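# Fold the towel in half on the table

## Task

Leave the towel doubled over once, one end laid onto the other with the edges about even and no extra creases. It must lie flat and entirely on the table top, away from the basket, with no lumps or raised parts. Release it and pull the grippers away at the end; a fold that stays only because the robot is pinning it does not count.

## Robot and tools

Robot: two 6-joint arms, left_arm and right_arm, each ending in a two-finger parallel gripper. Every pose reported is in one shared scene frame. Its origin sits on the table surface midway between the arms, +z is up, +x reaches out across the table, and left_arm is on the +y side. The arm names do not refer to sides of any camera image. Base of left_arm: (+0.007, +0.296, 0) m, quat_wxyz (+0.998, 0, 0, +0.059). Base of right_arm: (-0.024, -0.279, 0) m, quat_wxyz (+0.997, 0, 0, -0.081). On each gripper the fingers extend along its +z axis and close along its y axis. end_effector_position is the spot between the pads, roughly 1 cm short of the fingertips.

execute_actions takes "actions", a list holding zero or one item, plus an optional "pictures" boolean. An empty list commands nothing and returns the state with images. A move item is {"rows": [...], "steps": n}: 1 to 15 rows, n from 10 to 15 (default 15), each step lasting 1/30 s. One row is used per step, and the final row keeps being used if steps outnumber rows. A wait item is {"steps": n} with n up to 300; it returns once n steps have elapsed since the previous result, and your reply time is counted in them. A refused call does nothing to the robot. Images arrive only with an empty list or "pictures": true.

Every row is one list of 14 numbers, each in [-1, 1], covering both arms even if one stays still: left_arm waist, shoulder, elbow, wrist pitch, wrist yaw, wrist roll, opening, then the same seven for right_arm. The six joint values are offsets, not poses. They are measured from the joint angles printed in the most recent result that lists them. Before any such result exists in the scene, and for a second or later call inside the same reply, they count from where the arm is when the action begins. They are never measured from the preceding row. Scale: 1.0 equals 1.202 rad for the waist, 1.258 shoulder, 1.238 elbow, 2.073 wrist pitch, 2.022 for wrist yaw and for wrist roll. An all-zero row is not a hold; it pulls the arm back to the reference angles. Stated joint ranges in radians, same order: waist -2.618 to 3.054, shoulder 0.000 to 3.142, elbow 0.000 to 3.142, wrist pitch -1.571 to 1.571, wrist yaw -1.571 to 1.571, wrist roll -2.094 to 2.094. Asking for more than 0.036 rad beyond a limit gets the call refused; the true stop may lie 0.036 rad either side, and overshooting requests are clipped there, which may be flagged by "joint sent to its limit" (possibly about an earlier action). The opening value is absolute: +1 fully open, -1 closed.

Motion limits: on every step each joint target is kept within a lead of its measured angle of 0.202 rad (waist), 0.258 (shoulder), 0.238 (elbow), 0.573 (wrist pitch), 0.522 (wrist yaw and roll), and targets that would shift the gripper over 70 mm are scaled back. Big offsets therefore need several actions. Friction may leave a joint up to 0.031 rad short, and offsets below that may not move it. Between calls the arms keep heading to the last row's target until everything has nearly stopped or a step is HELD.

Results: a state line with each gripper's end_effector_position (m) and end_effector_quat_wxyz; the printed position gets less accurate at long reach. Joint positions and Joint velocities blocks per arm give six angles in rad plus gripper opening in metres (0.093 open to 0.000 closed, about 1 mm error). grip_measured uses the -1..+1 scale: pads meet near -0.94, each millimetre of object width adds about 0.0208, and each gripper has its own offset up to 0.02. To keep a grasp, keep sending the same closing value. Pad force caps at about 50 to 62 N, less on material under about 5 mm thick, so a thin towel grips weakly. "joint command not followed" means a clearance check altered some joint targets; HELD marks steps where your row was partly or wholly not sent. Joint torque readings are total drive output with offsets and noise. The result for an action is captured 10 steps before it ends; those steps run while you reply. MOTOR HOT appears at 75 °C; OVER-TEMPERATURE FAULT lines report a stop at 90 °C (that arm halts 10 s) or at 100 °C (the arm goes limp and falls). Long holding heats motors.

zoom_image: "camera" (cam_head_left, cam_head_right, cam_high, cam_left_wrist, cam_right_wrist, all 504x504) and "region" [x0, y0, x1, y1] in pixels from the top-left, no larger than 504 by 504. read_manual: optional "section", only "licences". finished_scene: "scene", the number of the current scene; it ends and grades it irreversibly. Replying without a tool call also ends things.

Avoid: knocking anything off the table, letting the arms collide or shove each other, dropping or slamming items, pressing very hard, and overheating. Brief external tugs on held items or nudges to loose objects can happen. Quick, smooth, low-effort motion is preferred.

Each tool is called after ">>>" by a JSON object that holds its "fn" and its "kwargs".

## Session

>>> {"fn": "execute_actions", "kwargs": {"actions": []}}

Scene clock: 0.00 s of 6870.00 s.
left_arm: end_effector_position=(+0.3819, +0.3433, +0.3924) grip_measured=+0.994 end_effector_quat_wxyz=(+0.697, -0.046, +0.714, +0.042) | right_arm: end_effector_position=(+0.3478, -0.3322, +0.3946) grip_measured=+0.999 end_effector_quat_wxyz=(+0.700, +0.053, +0.711, -0.043)
Joint positions: left_arm=[ 0.008  1.055  1.035 -0.004  0.002 -0.004  0.093] | right_arm=[ 0.016  1.043  1.03  -0.003 -0.012  0.012  0.093]
Joint velocities: left_arm=[-0.007  0.002 -0.007 -0.022 -0.037 -0.037  0.   ] | right_arm=[-0.002 -0.032  0.007 -0.037  0.007 -0.037  0.   ]
Joint torques (N m, as the arm reports them, + toward a larger angle): no reading
Motor temperatures (°C, as the motors report them): left_arm=[22 28 28 30 24 25] | right_arm=[22 30 29 24 22 21]

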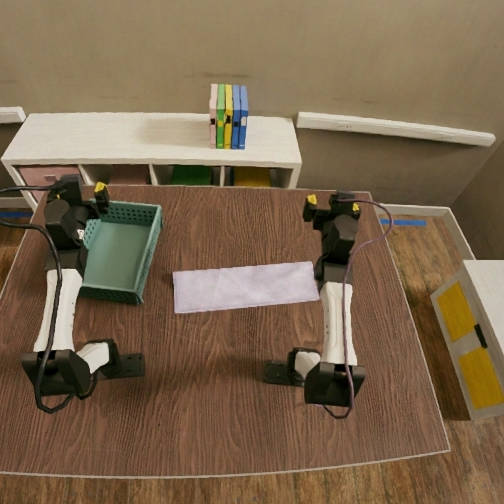

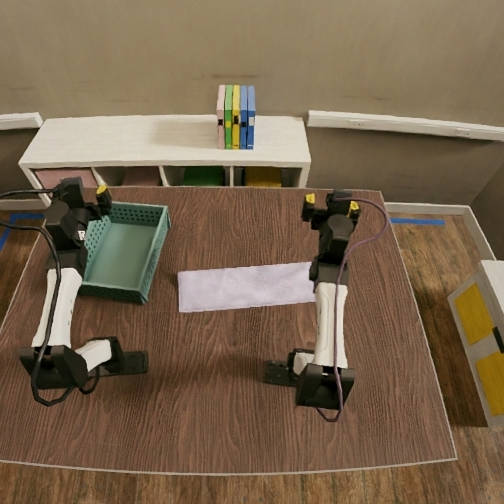

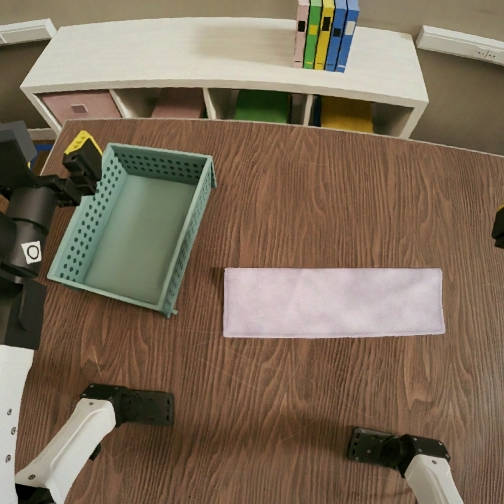

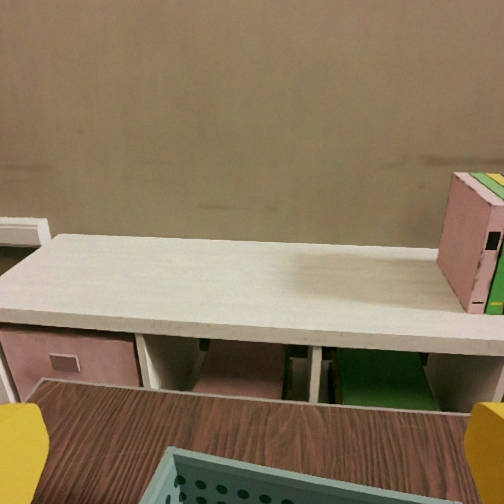

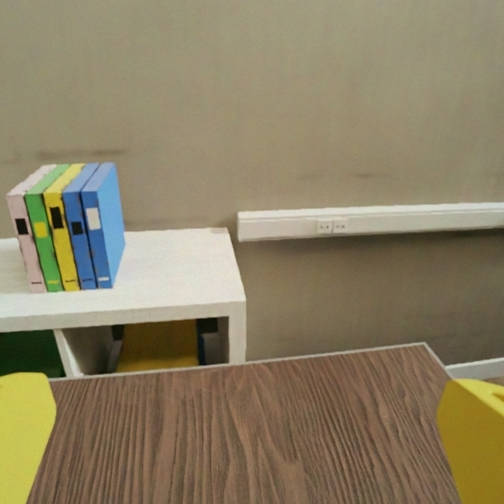

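>>> {"fn": "zoom_image", "kwargs": {"camera": "cam_high", "region": [205, 250, 335, 350]}}

>>> {"fn": "zoom_image", "kwargs": {"camera": "cam_high", "region": [335, 250, 465, 350]}}

Region (205, 250, 335, 350) of cam_high's 504x504 image, scaled by 3.877, with more detail than that image has; it fills the top 388 rows of this view, and the rest is white.

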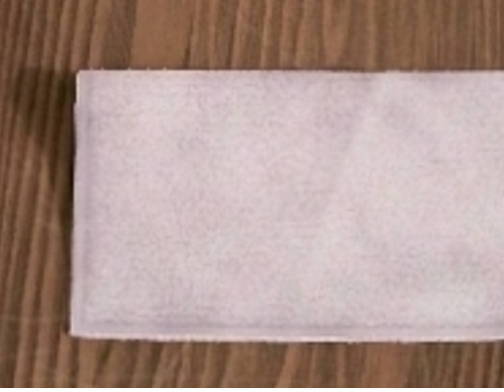

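Region (335, 250, 465, 350) of cam_high's 504x504 image, scaled by 3.877, with more detail than that image has; it fills the top 388 rows of this view, and the rest is white.

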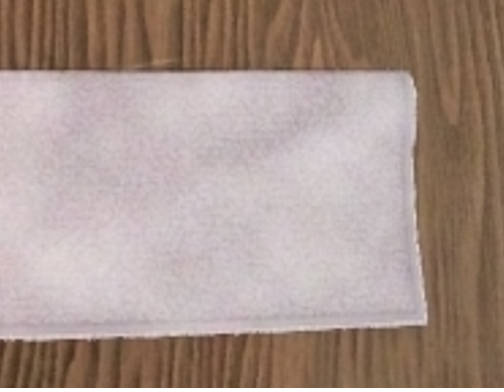

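>>> {"fn": "execute_actions", "kwargs": {"actions": [{"rows":[[-0.1,0.05,0.05,-0.1,0,-0.15,1,0.12,-0.05,-0.1,-0.01,0,0,1],[-0.2,0.1,0.1,-0.2,0,-0.3,1,0.25,-0.1,-0.2,-0.02,0,0,1],[-0.3,0.17,0.15,-0.3,0,-0.45,1,0.37,-0.15,-0.3,-0.03,0,0,1],[-0.4,0.25,0.2,-0.4,0,-0.6,1,0.5,-0.2,-0.4,-0.04,0,0,1],[-0.5,0.33,0.25,-0.5,0,-0.75,1,0.62,-0.25,-0.5,-0.05,0,0,1],[-0.56,0.42,0.3,-0.6,0,-0.9,1,0.75,-0.3,-0.58,-0.06,0,0,1],[-0.56,0.52,0.33,-0.62,0,-1,1,0.87,-0.327,-0.62,-0.06,0,0,1]],"steps":15}]}}

>>> {"fn": "execute_actions", "kwargs": {"actions": [{"steps":35}], "pictures": true}}

Scene clock: 2.80 s of 6870.00 s.
left_arm: end_effector_position=(+0.4056, +0.2646, +0.3522) grip_measured=+0.994 end_effector_quat_wxyz=(+0.592, -0.100, +0.791, -0.119) | right_arm: end_effector_position=(+0.3197, -0.2476, +0.3287) grip_measured=+0.999 end_effector_quat_wxyz=(+0.667, -0.030, +0.744, +0.035)
Joint positions: left_arm=[-0.201  1.189  1.186 -0.27  -0.01  -0.327  0.093] | right_arm=[ 0.254  0.892  0.795 -0.012 -0.001  0.013  0.093]
Joint velocities: left_arm=[-1.204  1.419  1.238 -1.824  0.081 -1.824  0.002] | right_arm=[ 1.595 -1.385 -1.829 -0.608 -0.095 -0.051  0.   ]
Joint torques (N m, as the arm reports them, + toward a larger angle): left_arm=[-0.75 -1.53  9.34  1.91  0.11 -0.06] | right_arm=[-0.27 -3.43  7.43  2.59  0.14 -0.08]
Motor temperatures (°C, as the motors report them): left_arm=[22 28 29 31 24 25] | right_arm=[22 30 30 25 22 21]
Steps of this call (steps 1 to 79: nothing new was sent; steps 80 to 84: the first 5 steps of this action). Readings (joint positions):
80: left_arm=[-0.010 1.060 1.046 -0.033 -0.008 -0.054] | right_arm=[0.039 1.035 1.012 0.008 0.002 0.013]
81: left_arm=[-0.056 1.077 1.073 -0.089 -0.014 -0.138] | right_arm=[0.085 1.011 0.971 0.016 0.005 0.013]
83: left_arm=[-0.157 1.143 1.144 -0.207 -0.011 -0.265] | right_arm=[0.197 0.938 0.858 0.003 0.001 0.013]
84: the state above

Scene clock: 3.97 s of 6870.00 s.
left_arm: end_effector_position=(+0.2692, +0.1321, +0.1147) grip_measured=+0.995 end_effector_quat_wxyz=(-0.005, -0.666, +0.746, +0.004) | right_arm: end_effector_position=(+0.1408, -0.0696, +0.1092) grip_measured=+0.999 end_effector_quat_wxyz=(+0.438, -0.376, +0.786, +0.222)
Joint positions: left_arm=[-0.672  1.726  1.417 -1.274  0.007 -2.013  0.093] | right_arm=[ 1.056  0.65   0.257 -0.152 -0.02   0.013  0.093]
Joint velocities: left_arm=[-0.002  0.002  0.002  0.037  0.066 -0.051 -0.   ] | right_arm=[ 0.012 -0.007  0.007 -0.051 -0.037  0.037 -0.001]
Joint torques (N m, as the arm reports them, + toward a larger angle): left_arm=[ 0.71 -9.08  9.32  0.12 -0.06 -0.18] | right_arm=[ 0.61 -1.45  8.02  2.55  0.14 -0.09]
Motor temperatures (°C, as the motors report them): left_arm=[22 28 29 31 24 25] | right_arm=[22 30 30 26 22 21]
Kept back: nothing.
Steps of this call (steps 1 to 10: the last 10 steps of your previous action; steps 11 to 35: the robot went on to your last target). Readings (joint positions):
1: left_arm=[-0.246 1.243 1.234 -0.339 -0.011 -0.393] | right_arm=[0.312 0.839 0.731 -0.030 -0.003 0.013]
2: left_arm=[-0.291 1.300 1.282 -0.405 -0.010 -0.458] | right_arm=[0.370 0.784 0.666 -0.046 -0.005 0.013]
4: left_arm=[-0.374 1.401 1.344 -0.504 -0.008 -0.567] | right_arm=[0.482 0.699 0.547 -0.064 -0.009 0.013]
8: left_arm=[-0.514 1.568 1.384 -0.697 -0.006 -0.770] | right_arm=[0.706 0.659 0.348 -0.088 -0.006 0.013]
35: the state above

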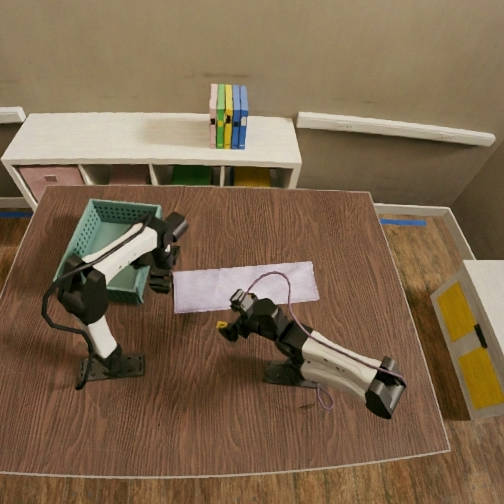

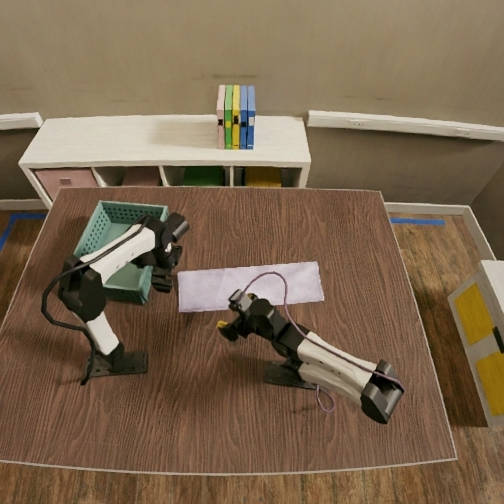

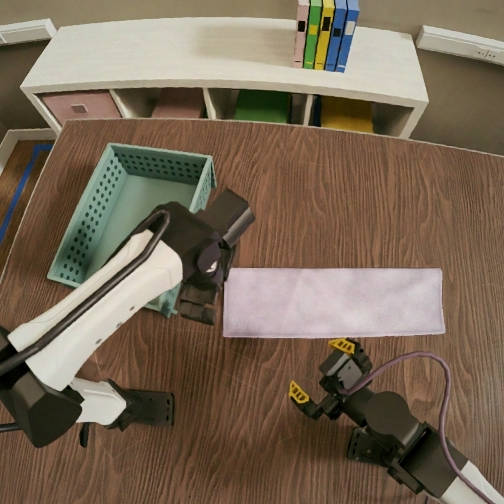

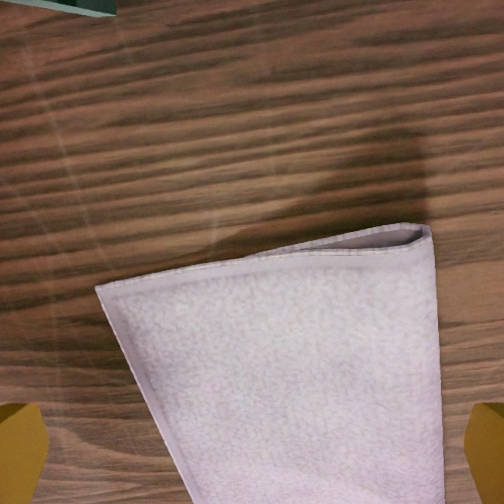

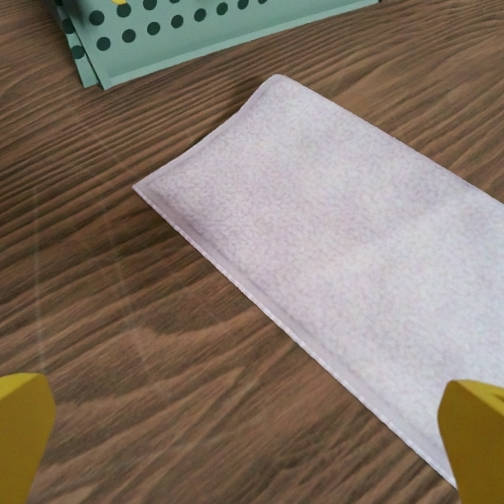

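>>> {"fn": "zoom_image", "kwargs": {"camera": "cam_left_wrist", "region": [80, 200, 450, 360]}}

Region (80, 200, 450, 360) of cam_left_wrist's 504x504 image, scaled by 1.362, with more detail than that image has; it fills the top 218 rows of this view, and the rest is white.

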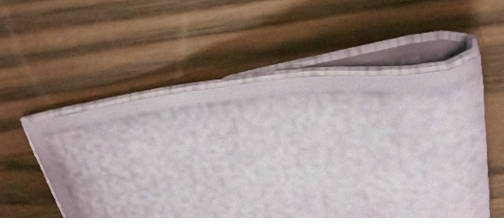

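>>> {"fn": "execute_actions", "kwargs": {"actions": [{"rows":[[-0.03,-0.02,-0.04,0.02,0,0.05,0.8,-0.12,0.08,0.13,-0.07,0,0.04,0.8],[-0.06,-0.04,-0.08,0.04,0,0.1,0.6,-0.25,0.18,0.26,-0.15,0,0.08,0.6],[-0.09,-0.055,-0.12,0.06,0,0.15,0.4,-0.38,0.29,0.39,-0.23,0,0.12,0.4],[-0.12,-0.07,-0.16,0.08,0,0.21,0.35,-0.5,0.4,0.52,-0.31,0,0.16,0.35],[-0.135,-0.08,-0.2,0.1,0,0.21,0.35,-0.63,0.52,0.65,-0.39,0,0.2,0.35],[-0.135,-0.08,-0.243,0.1,0,0.21,0.35,-0.76,0.64,0.77,-0.47,0,0.256,0.35],[-0.135,-0.08,-0.243,0.1,0,0.21,0.35,-0.882,0.755,0.87,-0.544,0.01,0.256,0.35]],"steps":15}]}}

>>> {"fn": "execute_actions", "kwargs": {"actions": [{"steps":35}], "pictures": true}}

Scene clock: 6.43 s of 6870.00 s.
left_arm: end_effector_position=(+0.2403, +0.1163, +0.0953) grip_measured=+0.361 end_effector_quat_wxyz=(-0.001, -0.545, +0.839, -0.002) | right_arm: end_effector_position=(+0.2055, -0.1228, +0.1101) grip_measured=+0.363 end_effector_quat_wxyz=(+0.305, -0.191, +0.923, +0.139)
Joint positions: left_arm=[-0.772  1.666  1.272 -1.174  0.003 -1.806  0.063] | right_arm=[ 0.741  0.989  0.606 -0.505 -0.034  0.183  0.063]
Joint velocities: left_arm=[-1.033 -0.515 -1.346  0.74   0.007  1.443 -0.02 ] | right_arm=[-2.112  2.654  2.635 -2.821  0.081  1.575 -0.02 ]
Joint torques (N m, as the arm reports them, + toward a larger angle): left_arm=[ 0.12 -7.91  5.37  0.2   0.02 -0.12] | right_arm=[ 0.3  -1.75  5.92  1.5   0.09 -0.07]
Motor temperatures (°C, as the motors report them): left_arm=[22 29 29 31 24 25] | right_arm=[23 30 30 27 22 21]
Steps of this call (steps 1 to 30: the robot went on to your last target; steps 31 to 69: nothing new was sent; steps 70 to 74: the first 5 steps of this action). Readings (joint positions):
70: left_arm=[-0.675 1.724 1.411 -1.268 0.007 -2.003] | right_arm=[1.030 0.666 0.282 -0.190 -0.032 0.022]
71: left_arm=[-0.686 1.716 1.393 -1.250 0.005 -1.969] | right_arm=[0.968 0.720 0.342 -0.258 -0.037 0.047]
73: left_arm=[-0.737 1.684 1.319 -1.201 0.003 -1.860] | right_arm=[0.816 0.895 0.514 -0.412 -0.035 0.130]
74: the state above

Scene clock: 7.60 s of 6870.00 s.
left_arm: end_effector_position=(+0.2120, +0.1127, +0.0660) grip_measured=+0.352 end_effector_quat_wxyz=(-0.010, -0.423, +0.906, +0.010) | right_arm: end_effector_position=(+0.2561, -0.3295, +0.1217) grip_measured=+0.353 end_effector_quat_wxyz=(+0.004, +0.341, +0.940, -0.003)
Joint positions: left_arm=[-0.84   1.642  1.127 -1.081  0.011 -1.595  0.062] | right_arm=[-0.011  1.611  1.318 -1.271  0.006  0.522  0.062]
Joint velocities: left_arm=[-0.002  0.007 -0.007  0.022 -0.095 -0.037  0.001] | right_arm=[-0.007 -0.007 -0.022 -0.007  0.051  0.066  0.001]
Joint torques (N m, as the arm reports them, + toward a larger angle): left_arm=[ 0.6  -8.14  5.99  0.4  -0.06 -0.05] | right_arm=[ 0.69 -7.03  7.35  0.33  0.04  0.01]
Motor temperatures (°C, as the motors report them): left_arm=[22 29 29 31 24 25] | right_arm=[23 30 31 26 22 21]
Kept back: nothing.
Steps of this call (steps 1 to 10: the last 10 steps of your previous action; steps 11 to 35: the robot went on to your last target). Readings (joint positions):
1: left_arm=[-0.805 1.651 1.224 -1.151 0.005 -1.763] | right_arm=[0.666 1.082 0.698 -0.607 -0.033 0.247]
2: left_arm=[-0.827 1.643 1.184 -1.139 0.008 -1.729] | right_arm=[0.592 1.176 0.789 -0.711 -0.030 0.303]
4: left_arm=[-0.840 1.642 1.138 -1.130 0.011 -1.680] | right_arm=[0.446 1.365 0.968 -0.908 -0.023 0.382]
8: left_arm=[-0.840 1.642 1.127 -1.107 0.011 -1.630] | right_arm=[0.160 1.618 1.254 -1.094 -0.017 0.464]
35: the state above

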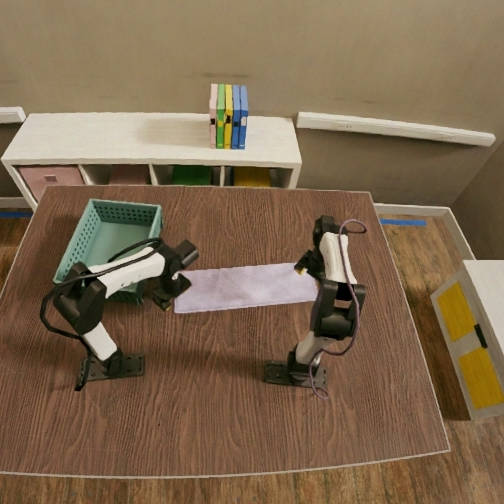

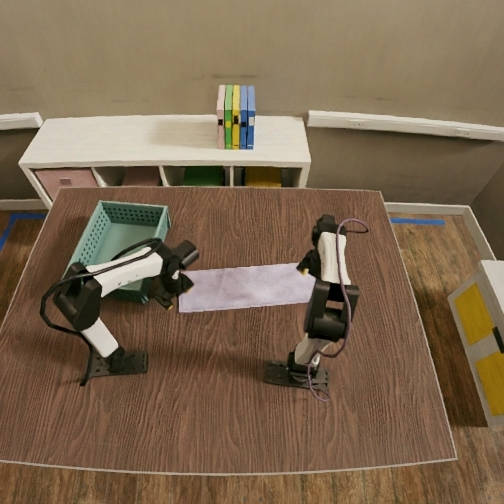

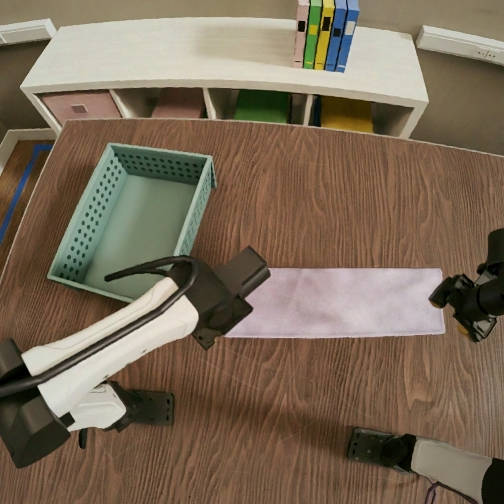

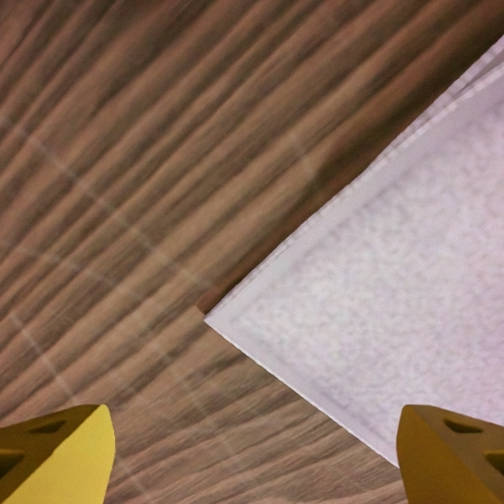

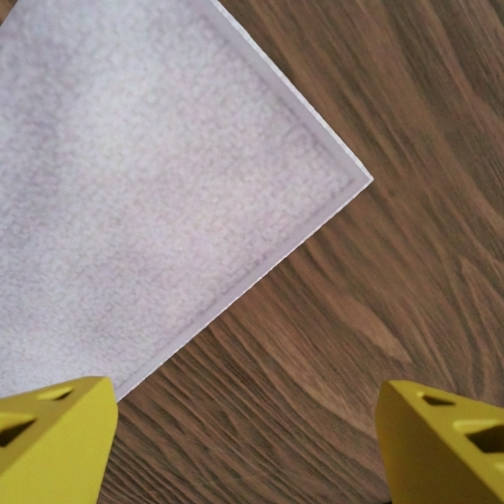

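>>> {"fn": "execute_actions", "kwargs": {"actions": [{"rows":[[0,0.015,-0.02,0.04,0,0,0.35,-0.03,0.015,-0.03,0.04,0,-0.03,0.35],[0,0.03,-0.04,0.08,0,0,0.35,-0.06,0.03,-0.06,0.08,0,-0.065,0.35],[0,0.045,-0.06,0.11,0,0,0.35,-0.09,0.045,-0.09,0.12,0,-0.065,0.35],[0,0.055,-0.08,0.125,0,0,0.35,-0.109,0.06,-0.12,0.16,0,-0.065,0.35],[0,0.065,-0.1,0.125,0,0,0.35,-0.109,0.075,-0.15,0.16,0,-0.065,0.35],[0,0.075,-0.12,0.125,0,0,0.35,-0.109,0.09,-0.176,0.16,0,-0.065,0.35],[0,0.085,-0.135,0.125,0,0,0.35,-0.109,0.09,-0.176,0.16,0,-0.065,0.35],[0,0.1,-0.15,0.125,0,0,0.35,-0.109,0.09,-0.176,0.16,0,-0.065,0.35]],"steps":15}]}}

>>> {"fn": "execute_actions", "kwargs": {"actions": [{"steps":14}], "pictures": true}}

Scene clock: 9.17 s of 6870.00 s.
left_arm: end_effector_position=(+0.2235, +0.1025, +0.0462) grip_measured=+0.352 end_effector_quat_wxyz=(+0.002, -0.422, +0.906, -0.018) | right_arm: end_effector_position=(+0.2646, -0.3591, +0.0904) grip_measured=+0.353 end_effector_quat_wxyz=(+0.026, +0.350, +0.937, +0.001)
Joint positions: left_arm=[-0.84   1.67   1.075 -0.942  0.011 -1.595  0.062] | right_arm=[-0.106  1.64   1.223 -1.102  0.003  0.446  0.062]
Joint velocities: left_arm=[ 0.002  0.427 -0.584  0.974  0.007 -0.007 -0.   ] | right_arm=[-0.779  0.549 -0.921  1.282  0.022 -0.359 -0.   ]
Joint torques (N m, as the arm reports them, + toward a larger angle): left_arm=[ 0.06 -4.6   3.9   0.18  0.01 -0.12] | right_arm=[ 1.07 -3.94  3.52  0.13  0.07 -0.19]
Motor temperatures (°C, as the motors report them): left_arm=[22 29 29 31 24 25] | right_arm=[23 30 31 26 22 21]
Steps of this call (steps 1 to 15: the robot went on to your last target; steps 16 to 42: nothing new was sent; steps 43 to 47: the first 5 steps of this action). Readings (joint positions):
43: left_arm=[-0.840 1.642 1.126 -1.074 0.011 -1.595] | right_arm=[-0.014 1.611 1.314 -1.262 0.006 0.513]
44: left_arm=[-0.840 1.643 1.120 -1.051 0.011 -1.595] | right_arm=[-0.027 1.611 1.302 -1.238 0.004 0.492]
46: left_arm=[-0.840 1.657 1.094 -0.977 0.011 -1.595] | right_arm=[-0.077 1.624 1.254 -1.151 0.002 0.457]
47: the state above

Scene clock: 9.63 s of 6870.00 s.
left_arm: end_effector_position=(+0.2134, +0.1113, +0.0082) grip_measured=+0.351 end_effector_quat_wxyz=(-0.010, -0.423, +0.906, +0.008) | right_arm: end_effector_position=(+0.2521, -0.3683, +0.0339) grip_measured=+0.353 end_effector_quat_wxyz=(-0.013, +0.347, +0.938, -0.004)
Joint positions: left_arm=[-0.84   1.734  0.982 -0.841  0.012 -1.596  0.062] | right_arm=[-0.145  1.737  1.1   -0.961  0.007  0.401  0.062]
Joint velocities: left_arm=[-0.017 -0.017  0.002 -0.037 -0.022  0.007 -0.001] | right_arm=[ 0.002 -0.012 -0.002 -0.007  0.007 -0.022  0.   ]
Joint torques (N m, as the arm reports them, + toward a larger angle): left_arm=[ 0.04 -4.44  2.95  0.45 -0.01 -0.11] | right_arm=[ 0.48 -8.    5.7   0.46  0.1  -0.15]
Motor temperatures (°C, as the motors report them): left_arm=[22 29 29 31 24 25] | right_arm=[23 31 31 26 22 21]
Kept back: nothing.
Steps of this call (steps 1 to 10: the last 10 steps of your previous action; steps 11 to 14: the robot went on to your last target). Readings (joint positions):
1: left_arm=[-0.840 1.686 1.052 -0.913 0.011 -1.595] | right_arm=[-0.127 1.662 1.190 -1.062 0.005 0.436]
2: left_arm=[-0.840 1.704 1.027 -0.892 0.011 -1.595] | right_arm=[-0.140 1.686 1.159 -1.035 0.007 0.430]
4: left_arm=[-0.840 1.739 0.983 -0.869 0.012 -1.595] | right_arm=[-0.145 1.725 1.116 -1.010 0.007 0.419]
8: left_arm=[-0.840 1.734 0.982 -0.841 0.012 -1.596] | right_arm=[-0.145 1.737 1.100 -0.987 0.007 0.407]
14: the state above

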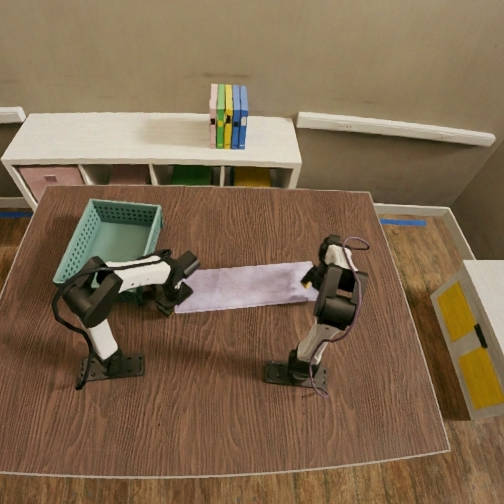

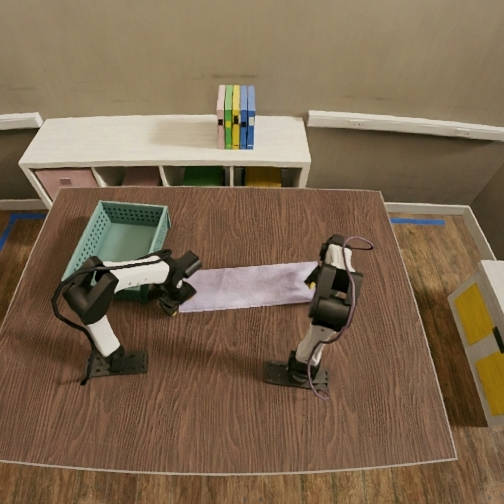

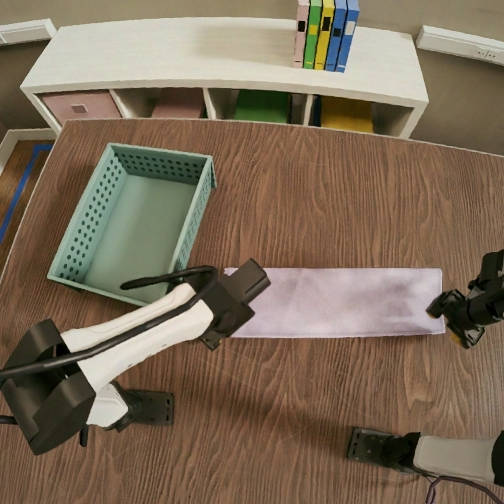

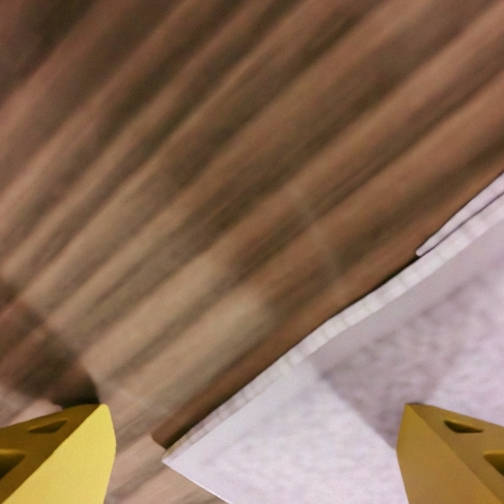

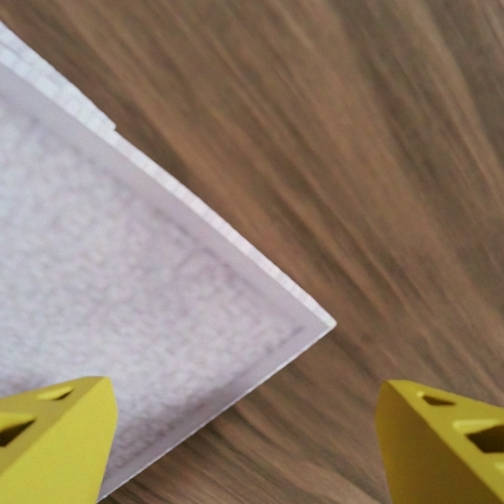

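>>> {"fn": "execute_actions", "kwargs": {"actions": [{"rows":[[0,0.04,-0.04,0,0,0,0.2,0,0,0,0,0,0,0.35],[0,0.04,-0.04,0,0,0,0.05,0,0,0,0,0,0,0.35],[0,0.04,-0.04,0,0,0,-0.1,0,0,0,0,0,0,0.35],[0,0.04,-0.04,0,0,0,-0.3,0,0,0,0,0,0,0.35],[0,0.04,-0.04,0,0,0,-0.5,0,0,0,0,0,0,0.35],[0,0.04,-0.04,0,0,0,-0.65,0,0,0,0,0,0,0.35],[0,0.04,-0.04,0,0,0,-0.8,0,0,0,0,0,0,0.35],[0,0.04,-0.04,0,0,0,-0.9,0,0,0,0,0,0,0.35],[0,0.04,-0.04,0,0,0,-1,0,0,0,0,0,0,0.35],[0,0.04,-0.04,0,0,0,-1,0,0,0,0,0,0,0.35],[0,0.04,-0.04,0,0,0,-1,0,0,0,0,0,0,0.35],[0,0,0.01,0,0,0,-1,0,0,0,0,0,0,0.35],[-0.03,0,0.04,0.02,0,0,-1,0,0,0,0,0,0,0.35],[-0.06,0,0.05,0.04,0,0,-1,0,0,0,0,0,0,0.35]],"steps":15}]}}

>>> {"fn": "execute_actions", "kwargs": {"actions": [{"steps":22}], "pictures": true}}

Scene clock: 10.43 s of 6870.00 s.
left_arm: end_effector_position=(+0.2217, +0.1040, +0.0071) grip_measured=-0.396 end_effector_quat_wxyz=(-0.001, -0.423, +0.906, -0.012) | right_arm: end_effector_position=(+0.2536, -0.3688, +0.0339) grip_measured=+0.353 end_effector_quat_wxyz=(-0.010, +0.346, +0.938, -0.004)
Joint positions: left_arm=[-0.84   1.738  0.982 -0.794  0.012 -1.596  0.026] | right_arm=[-0.145  1.737  1.1   -0.954  0.007  0.399  0.062]
Joint velocities: left_arm=[-0.007  0.022 -0.002  0.3   -0.007 -0.037 -0.212] | right_arm=[-0.007 -0.012 -0.007  0.007 -0.022  0.051 -0.001]
Joint torques (N m, as the arm reports them, + toward a larger angle): left_arm=[ 0.11 -3.58  2.35 -0.55 -0.02 -0.11] | right_arm=[ 0.16 -6.93  5.73  0.28  0.1  -0.05]
Motor temperatures (°C, as the motors report them): left_arm=[22 29 29 31 24 25] | right_arm=[23 31 31 26 22 21]
Steps of this call (steps 1 to 19: the robot went on to your last target; steps 20 to 24: the first 5 steps of this action). Readings (joint positions):
20: left_arm=[-0.840 1.734 0.982 -0.840 0.012 -1.596] | right_arm=[-0.145 1.737 1.100 -0.954 0.007 0.399]
21: left_arm=[-0.840 1.734 0.982 -0.831 0.012 -1.596] | right_arm=[-0.145 1.737 1.100 -0.954 0.007 0.399]
23: left_arm=[-0.840 1.737 0.982 -0.806 0.012 -1.596] | right_arm=[-0.145 1.737 1.100 -0.954 0.007 0.399]
24: the state above

Scene clock: 11.17 s of 6870.00 s.
left_arm: end_effector_position=(+0.2217, +0.0763, +0.0169) grip_measured=-0.989 end_effector_quat_wxyz=(+0.011, -0.391, +0.920, -0.039) | right_arm: end_effector_position=(+0.2536, -0.3688, +0.0339) grip_measured=+0.353 end_effector_quat_wxyz=(-0.010, +0.346, +0.938, -0.004)
Joint positions: left_arm=[-0.909  1.737  1.021 -0.774  0.009 -1.596  0.   ] | right_arm=[-0.145  1.737  1.1   -0.954  0.007  0.399  0.062]
Joint velocities: left_arm=[-0.002 -0.017 -0.007  0.022 -0.037  0.095  0.   ] | right_arm=[-0.002  0.012 -0.012 -0.007 -0.007 -0.022 -0.001]
Joint torques (N m, as the arm reports them, + toward a larger angle): left_arm=[-0.23 -7.74  8.67  0.63  0.02 -0.11] | right_arm=[ 0.16 -6.93  5.72  0.27  0.1  -0.05]
Motor temperatures (°C, as the motors report them): left_arm=[22 29 29 31 24 25] | right_arm=[23 31 31 26 22 21]
Kept back: nothing.
Steps of this call (steps 1 to 10: the last 10 steps of your previous action; steps 11 to 22: the robot went on to your last target). Readings (joint positions):
1: left_arm=[-0.840 1.738 0.982 -0.785 0.012 -1.596] | right_arm=[-0.145 1.737 1.100 -0.954 0.007 0.399]
2: left_arm=[-0.840 1.738 0.982 -0.778 0.012 -1.596] | right_arm=[-0.145 1.737 1.100 -0.954 0.007 0.399]
4: left_arm=[-0.840 1.738 0.982 -0.778 0.012 -1.596] | right_arm=[-0.145 1.737 1.100 -0.954 0.007 0.399]
8: left_arm=[-0.843 1.737 0.991 -0.784 0.011 -1.596] | right_arm=[-0.145 1.737 1.100 -0.954 0.007 0.399]
22: the state above

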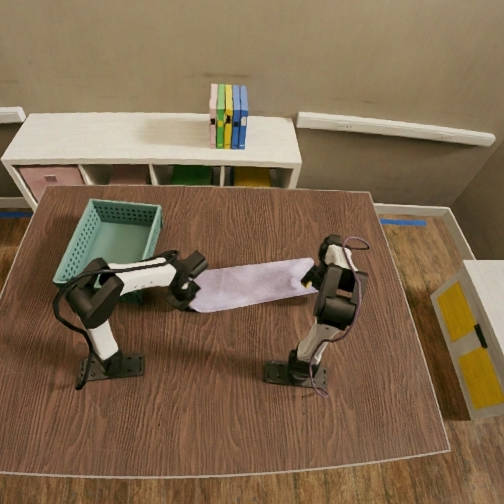

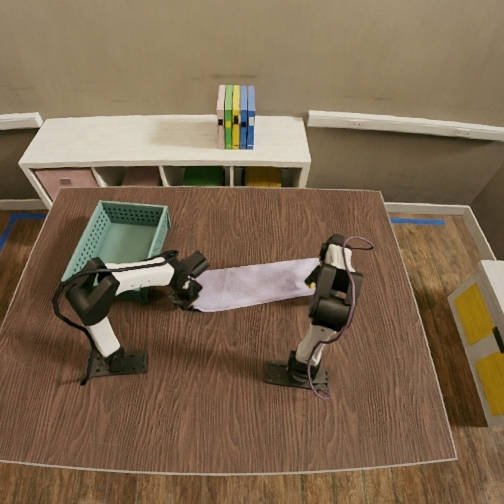

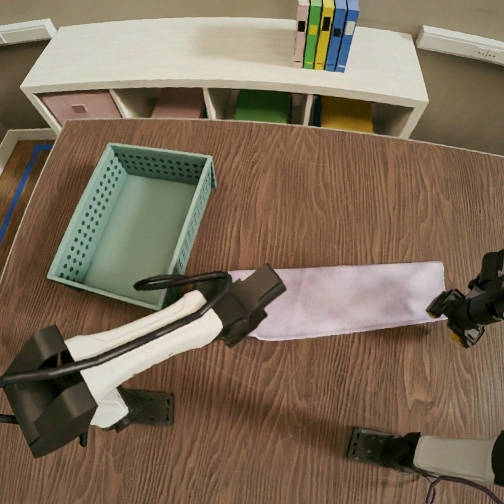

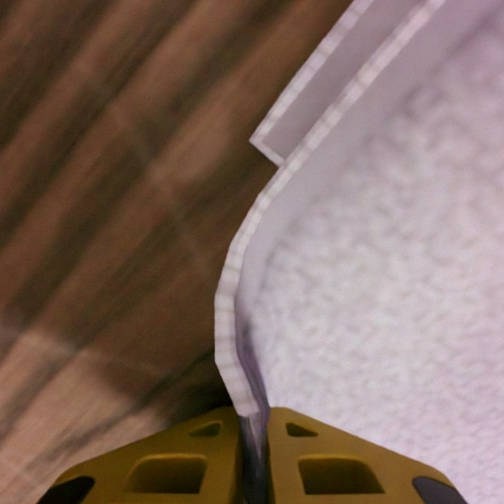

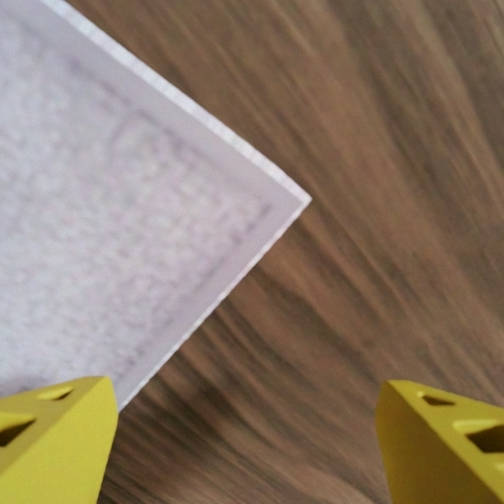

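>>> {"fn": "execute_actions", "kwargs": {"actions": [{"rows":[[0,0,0,0,0,0,-1,-0.01,0.02,0.04,0,0,-0.04,0.4],[0,0,0,0,0,0,-1,-0.025,0.045,0.08,0,0,-0.08,0.4],[0,0,0,0,0,0,-1,-0.025,0.07,0.11,0,0,-0.08,0.4],[0,0,0,0,0,0,-1,-0.025,0.093,0.135,0,0,-0.08,0.4],[0,0,0,0,0,0,-1,-0.025,0.093,0.135,0.01,0,-0.08,0.4],[0,0,0,0,0,0,-1,-0.025,0.093,0.135,0.03,0,-0.08,0.4],[0,0,0,0,0,0,-1,-0.025,0.105,0.115,0.05,0,-0.08,0.4],[0,0,0,0,0,0,-1,-0.025,0.118,0.095,0.05,0,-0.08,0.4],[0,0,0,0,0,0,-1,-0.025,0.13,0.075,0.05,0,-0.08,0.4],[0,0,0,0,0,0,-1,-0.025,0.145,0.055,0.05,0,-0.08,0.4],[0,0,0,0,0,0,-1,-0.025,0.156,0.042,0.05,0,-0.08,0.4]],"steps":15}]}}

>>> {"fn": "execute_actions", "kwargs": {"actions": [{"steps":15}], "pictures": true}}

Scene clock: 12.83 s of 6870.00 s.
left_arm: end_effector_position=(+0.2217, +0.0763, +0.0169) grip_measured=-0.989 end_effector_quat_wxyz=(+0.011, -0.391, +0.920, -0.039) | right_arm: end_effector_position=(+0.2794, -0.3834, +0.0376) grip_measured=+0.397 end_effector_quat_wxyz=(+0.001, +0.311, +0.951, -0.003)
Joint positions: left_arm=[-0.909  1.737  1.021 -0.774  0.009 -1.596  0.   ] | right_arm=[-0.165  1.817  1.214 -0.966  0.006  0.304  0.064]
Joint velocities: left_arm=[-0.002 -0.007 -0.022 -0.022  0.022 -0.022  0.   ] | right_arm=[-0.105  0.584  0.72   0.447  0.007 -0.462 -0.001]
Joint torques (N m, as the arm reports them, + toward a larger angle): left_arm=[ 0.06 -7.52  6.72  0.48 -0.01 -0.11] | right_arm=[-0.06 -7.56  6.43  0.1   0.1  -0.15]
Motor temperatures (°C, as the motors report them): left_arm=[22 30 29 31 24 25] | right_arm=[23 31 31 26 22 21]
Steps of this call (steps 1 to 15: the robot went on to your last target; steps 16 to 45: nothing new was sent; steps 46 to 50: the first 5 steps of this action). Readings (joint positions):
46: left_arm=[-0.909 1.737 1.021 -0.774 0.009 -1.596] | right_arm=[-0.146 1.740 1.104 -0.958 0.007 0.387]
47: left_arm=[-0.909 1.737 1.021 -0.774 0.009 -1.596] | right_arm=[-0.149 1.750 1.120 -0.967 0.006 0.361]
49: left_arm=[-0.909 1.737 1.021 -0.774 0.009 -1.596] | right_arm=[-0.160 1.794 1.184 -0.976 0.006 0.319]
50: the state above

Scene clock: 13.33 s of 6870.00 s.
left_arm: end_effector_position=(+0.2217, +0.0763, +0.0169) grip_measured=-0.989 end_effector_quat_wxyz=(+0.011, -0.391, +0.920, -0.039) | right_arm: end_effector_position=(+0.2935, -0.3898, +0.0114) grip_measured=+0.397 end_effector_quat_wxyz=(+0.013, +0.288, +0.957, +0.001)
Joint positions: left_arm=[-0.909  1.737  1.021 -0.774  0.009 -1.596  0.   ] | right_arm=[-0.174  1.891  1.198 -0.853 -0.003  0.248  0.064]
Joint velocities: left_arm=[ 0.007 -0.007 -0.017  0.022 -0.125  0.037  0.   ] | right_arm=[-0.017  0.002 -0.002  0.022  0.037  0.007  0.001]
Joint torques (N m, as the arm reports them, + toward a larger angle): left_arm=[ 0.04 -7.49  6.7   0.48  0.   -0.1 ] | right_arm=[ 0.02 -4.91  2.19  0.49  0.19 -0.17]
Motor temperatures (°C, as the motors report them): left_arm=[22 30 29 31 24 25] | right_arm=[23 31 31 26 22 21]
Kept back: nothing.
Steps of this call (steps 1 to 10: the last 10 steps of your previous action; steps 11 to 15: the robot went on to your last target). Readings (joint positions):
1: left_arm=[-0.909 1.737 1.021 -0.774 0.009 -1.596] | right_arm=[-0.168 1.832 1.232 -0.947 0.006 0.292]
2: left_arm=[-0.909 1.737 1.021 -0.774 0.009 -1.596] | right_arm=[-0.169 1.841 1.236 -0.923 0.006 0.283]
4: left_arm=[-0.909 1.737 1.021 -0.774 0.009 -1.596] | right_arm=[-0.170 1.859 1.233 -0.892 0.006 0.269]
8: left_arm=[-0.909 1.737 1.021 -0.774 0.009 -1.596] | right_arm=[-0.173 1.893 1.199 -0.857 -0.002 0.257]
15: the state above

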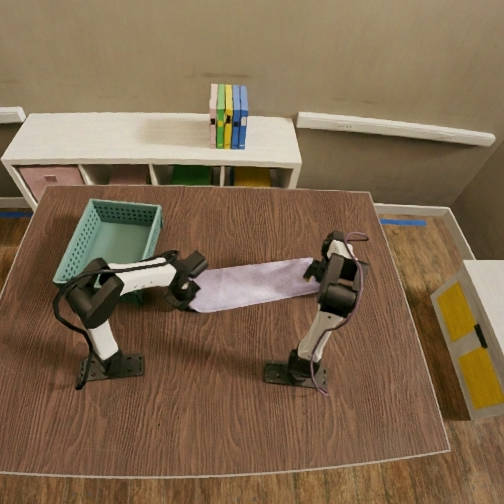

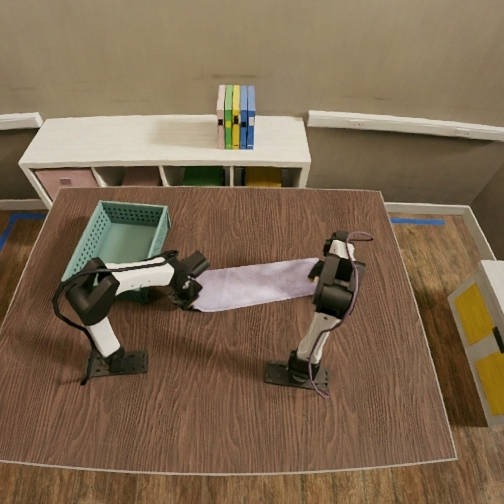

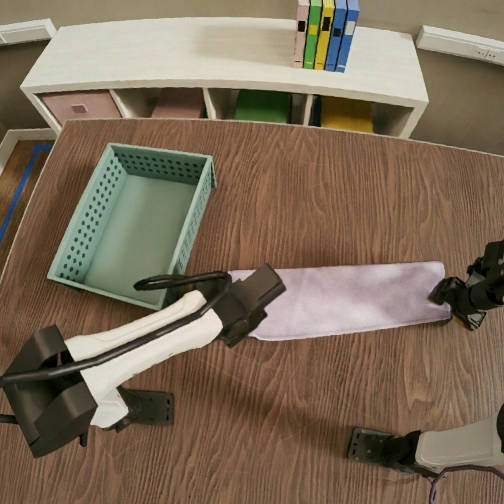

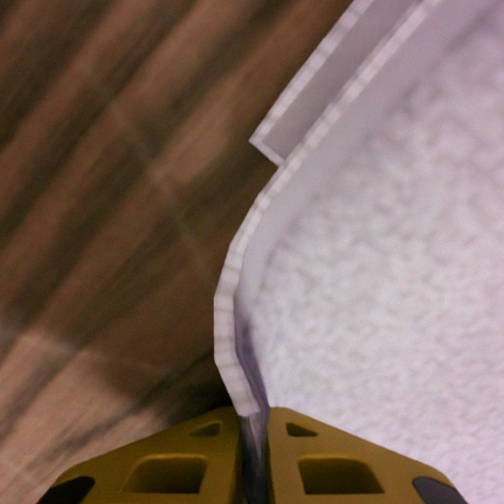

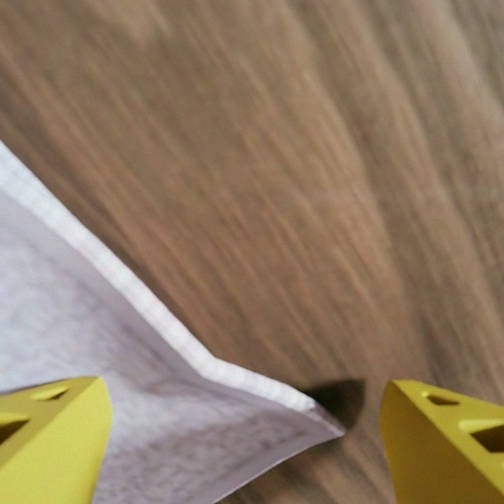

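Close while shifting the right waist inward so the inner finger stays put.

>>> {"fn": "execute_actions", "kwargs": {"actions": [{"rows":[[0,0,0,0,0,0,-1,0.01,0.035,-0.04,0,0,0,0.25],[0,0,0,0,0,0,-1,0.02,0.035,-0.04,0,0,0,0.1],[0,0,0,0,0,0,-1,0.03,0.035,-0.04,0,0,0,-0.1],[0,0,0,0,0,0,-1,0.04,0.035,-0.04,0,0,0,-0.3],[0,0,0,0,0,0,-1,0.05,0.035,-0.04,0,0,0,-0.5],[0,0,0,0,0,0,-1,0.06,0.035,-0.04,0,0,0,-0.65],[0,0,0,0,0,0,-1,0.065,0.035,-0.04,0,0,0,-0.8],[0,0,0,0,0,0,-1,0.07,0.035,-0.04,0,0,0,-0.9],[0,0,0,0,0,0,-1,0.07,0.035,-0.04,0,0,0,-1],[0,0,0,0,0,0,-1,0.07,0.035,-0.04,0,0,0,-1],[0,0,0,0,0,0,-1,0.07,0.035,-0.04,0,0,0,-1],[0,0,0,0,0,0,-1,0.07,-0.01,0.02,0,0,0,-1]],"steps":15}]}}

>>> {"fn": "execute_actions", "kwargs": {"actions": [{"steps":16}], "pictures": true}}

Scene clock: 14.13 s of 6870.00 s.
left_arm: end_effector_position=(+0.2217, +0.0763, +0.0169) grip_measured=-0.989 end_effector_quat_wxyz=(+0.011, -0.391, +0.920, -0.039) | right_arm: end_effector_position=(+0.2991, -0.3779, +0.0115) grip_measured=-0.394 end_effector_quat_wxyz=(+0.016, +0.273, +0.962, +0.009)
Joint positions: left_arm=[-0.909  1.737  1.021 -0.774  0.009 -1.596  0.   ] | right_arm=[-0.143  1.891  1.198 -0.846 -0.019  0.246  0.026]
Joint velocities: left_arm=[ 0.002 -0.002  0.017  0.051 -0.095 -0.051  0.   ] | right_arm=[ 0.349  0.012 -0.002  0.037 -0.007  0.022 -0.212]
Joint torques (N m, as the arm reports them, + toward a larger angle): left_arm=[ 0.06 -7.53  6.76  0.48  0.   -0.11] | right_arm=[ 0.84 -4.86  1.95  0.35  0.21 -0.06]
Motor temperatures (°C, as the motors report them): left_arm=[22 30 29 31 24 25] | right_arm=[23 31 31 26 22 21]
Steps of this call (steps 1 to 15: the robot went on to your last target; steps 16 to 19: nothing new was sent; steps 20 to 24: the first 5 steps of this action). Readings (joint positions):
20: left_arm=[-0.909 1.737 1.021 -0.774 0.009 -1.596] | right_arm=[-0.174 1.891 1.198 -0.852 -0.007 0.246]
21: left_arm=[-0.909 1.737 1.021 -0.774 0.009 -1.596] | right_arm=[-0.172 1.891 1.198 -0.851 -0.013 0.246]
23: left_arm=[-0.909 1.737 1.021 -0.774 0.009 -1.596] | right_arm=[-0.155 1.891 1.198 -0.847 -0.019 0.246]
24: the state above

Scene clock: 14.67 s of 6870.00 s.
left_arm: end_effector_position=(+0.2217, +0.0763, +0.0169) grip_measured=-0.989 end_effector_quat_wxyz=(+0.011, -0.391, +0.920, -0.039) | right_arm: end_effector_position=(+0.3054, -0.3676, +0.0136) grip_measured=-0.983 end_effector_quat_wxyz=(+0.022, +0.252, +0.968, -0.000)
Joint positions: left_arm=[-0.909  1.737  1.021 -0.774  0.009 -1.596  0.   ] | right_arm=[-0.1    1.888  1.204 -0.842 -0.     0.246  0.   ]
Joint velocities: left_arm=[-0.002 -0.002 -0.012 -0.007 -0.022 -0.007  0.   ] | right_arm=[-0.022  0.002 -0.012  0.007  0.007  0.007  0.   ]
Joint torques (N m, as the arm reports them, + toward a larger angle): left_arm=[ 0.07 -7.51  6.76  0.47  0.   -0.09] | right_arm=[ 0.9  -9.06  7.2   0.39  0.05 -0.06]
Motor temperatures (°C, as the motors report them): left_arm=[22 30 29 31 24 25] | right_arm=[23 31 31 26 22 21]
Kept back: nothing.
Steps of this call (steps 1 to 10: the last 10 steps of your previous action; steps 11 to 16: the robot went on to your last target). Readings (joint positions):
1: left_arm=[-0.909 1.737 1.021 -0.774 0.009 -1.596] | right_arm=[-0.130 1.891 1.198 -0.843 -0.018 0.246]
2: left_arm=[-0.909 1.737 1.021 -0.774 0.009 -1.596] | right_arm=[-0.119 1.891 1.198 -0.840 -0.016 0.246]
4: left_arm=[-0.909 1.737 1.021 -0.774 0.009 -1.596] | right_arm=[-0.103 1.891 1.198 -0.837 -0.007 0.246]
8: left_arm=[-0.909 1.737 1.021 -0.774 0.009 -1.596] | right_arm=[-0.100 1.888 1.203 -0.839 -0.000 0.246]
16: the state above

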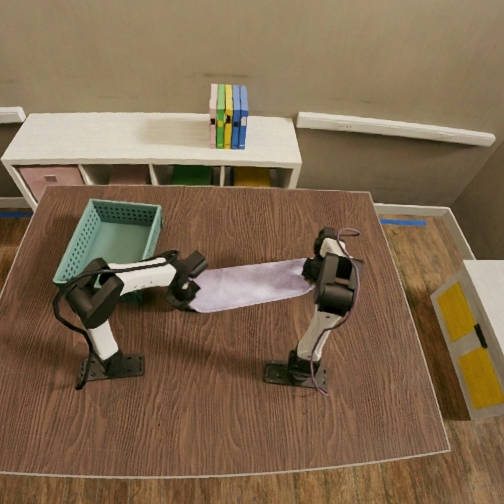

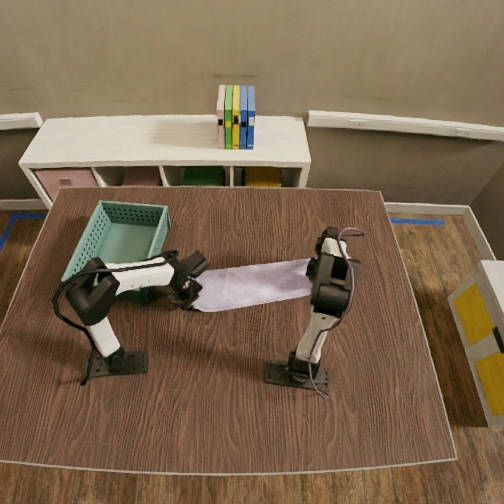

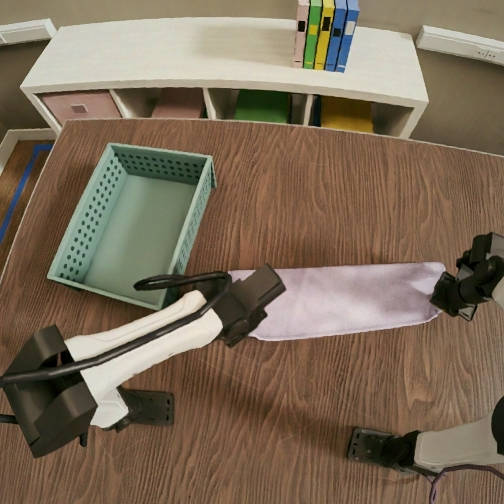

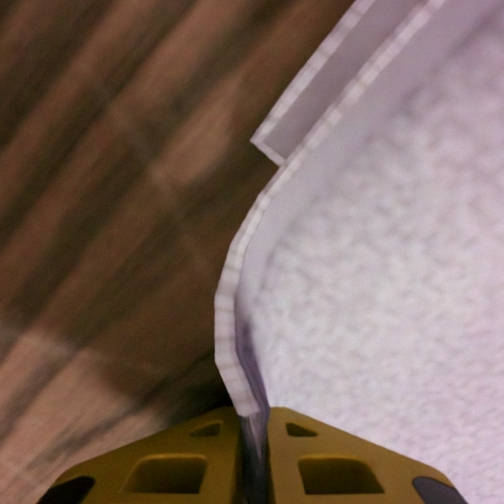

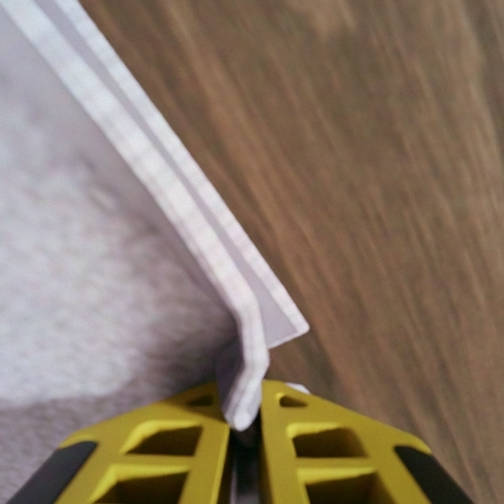

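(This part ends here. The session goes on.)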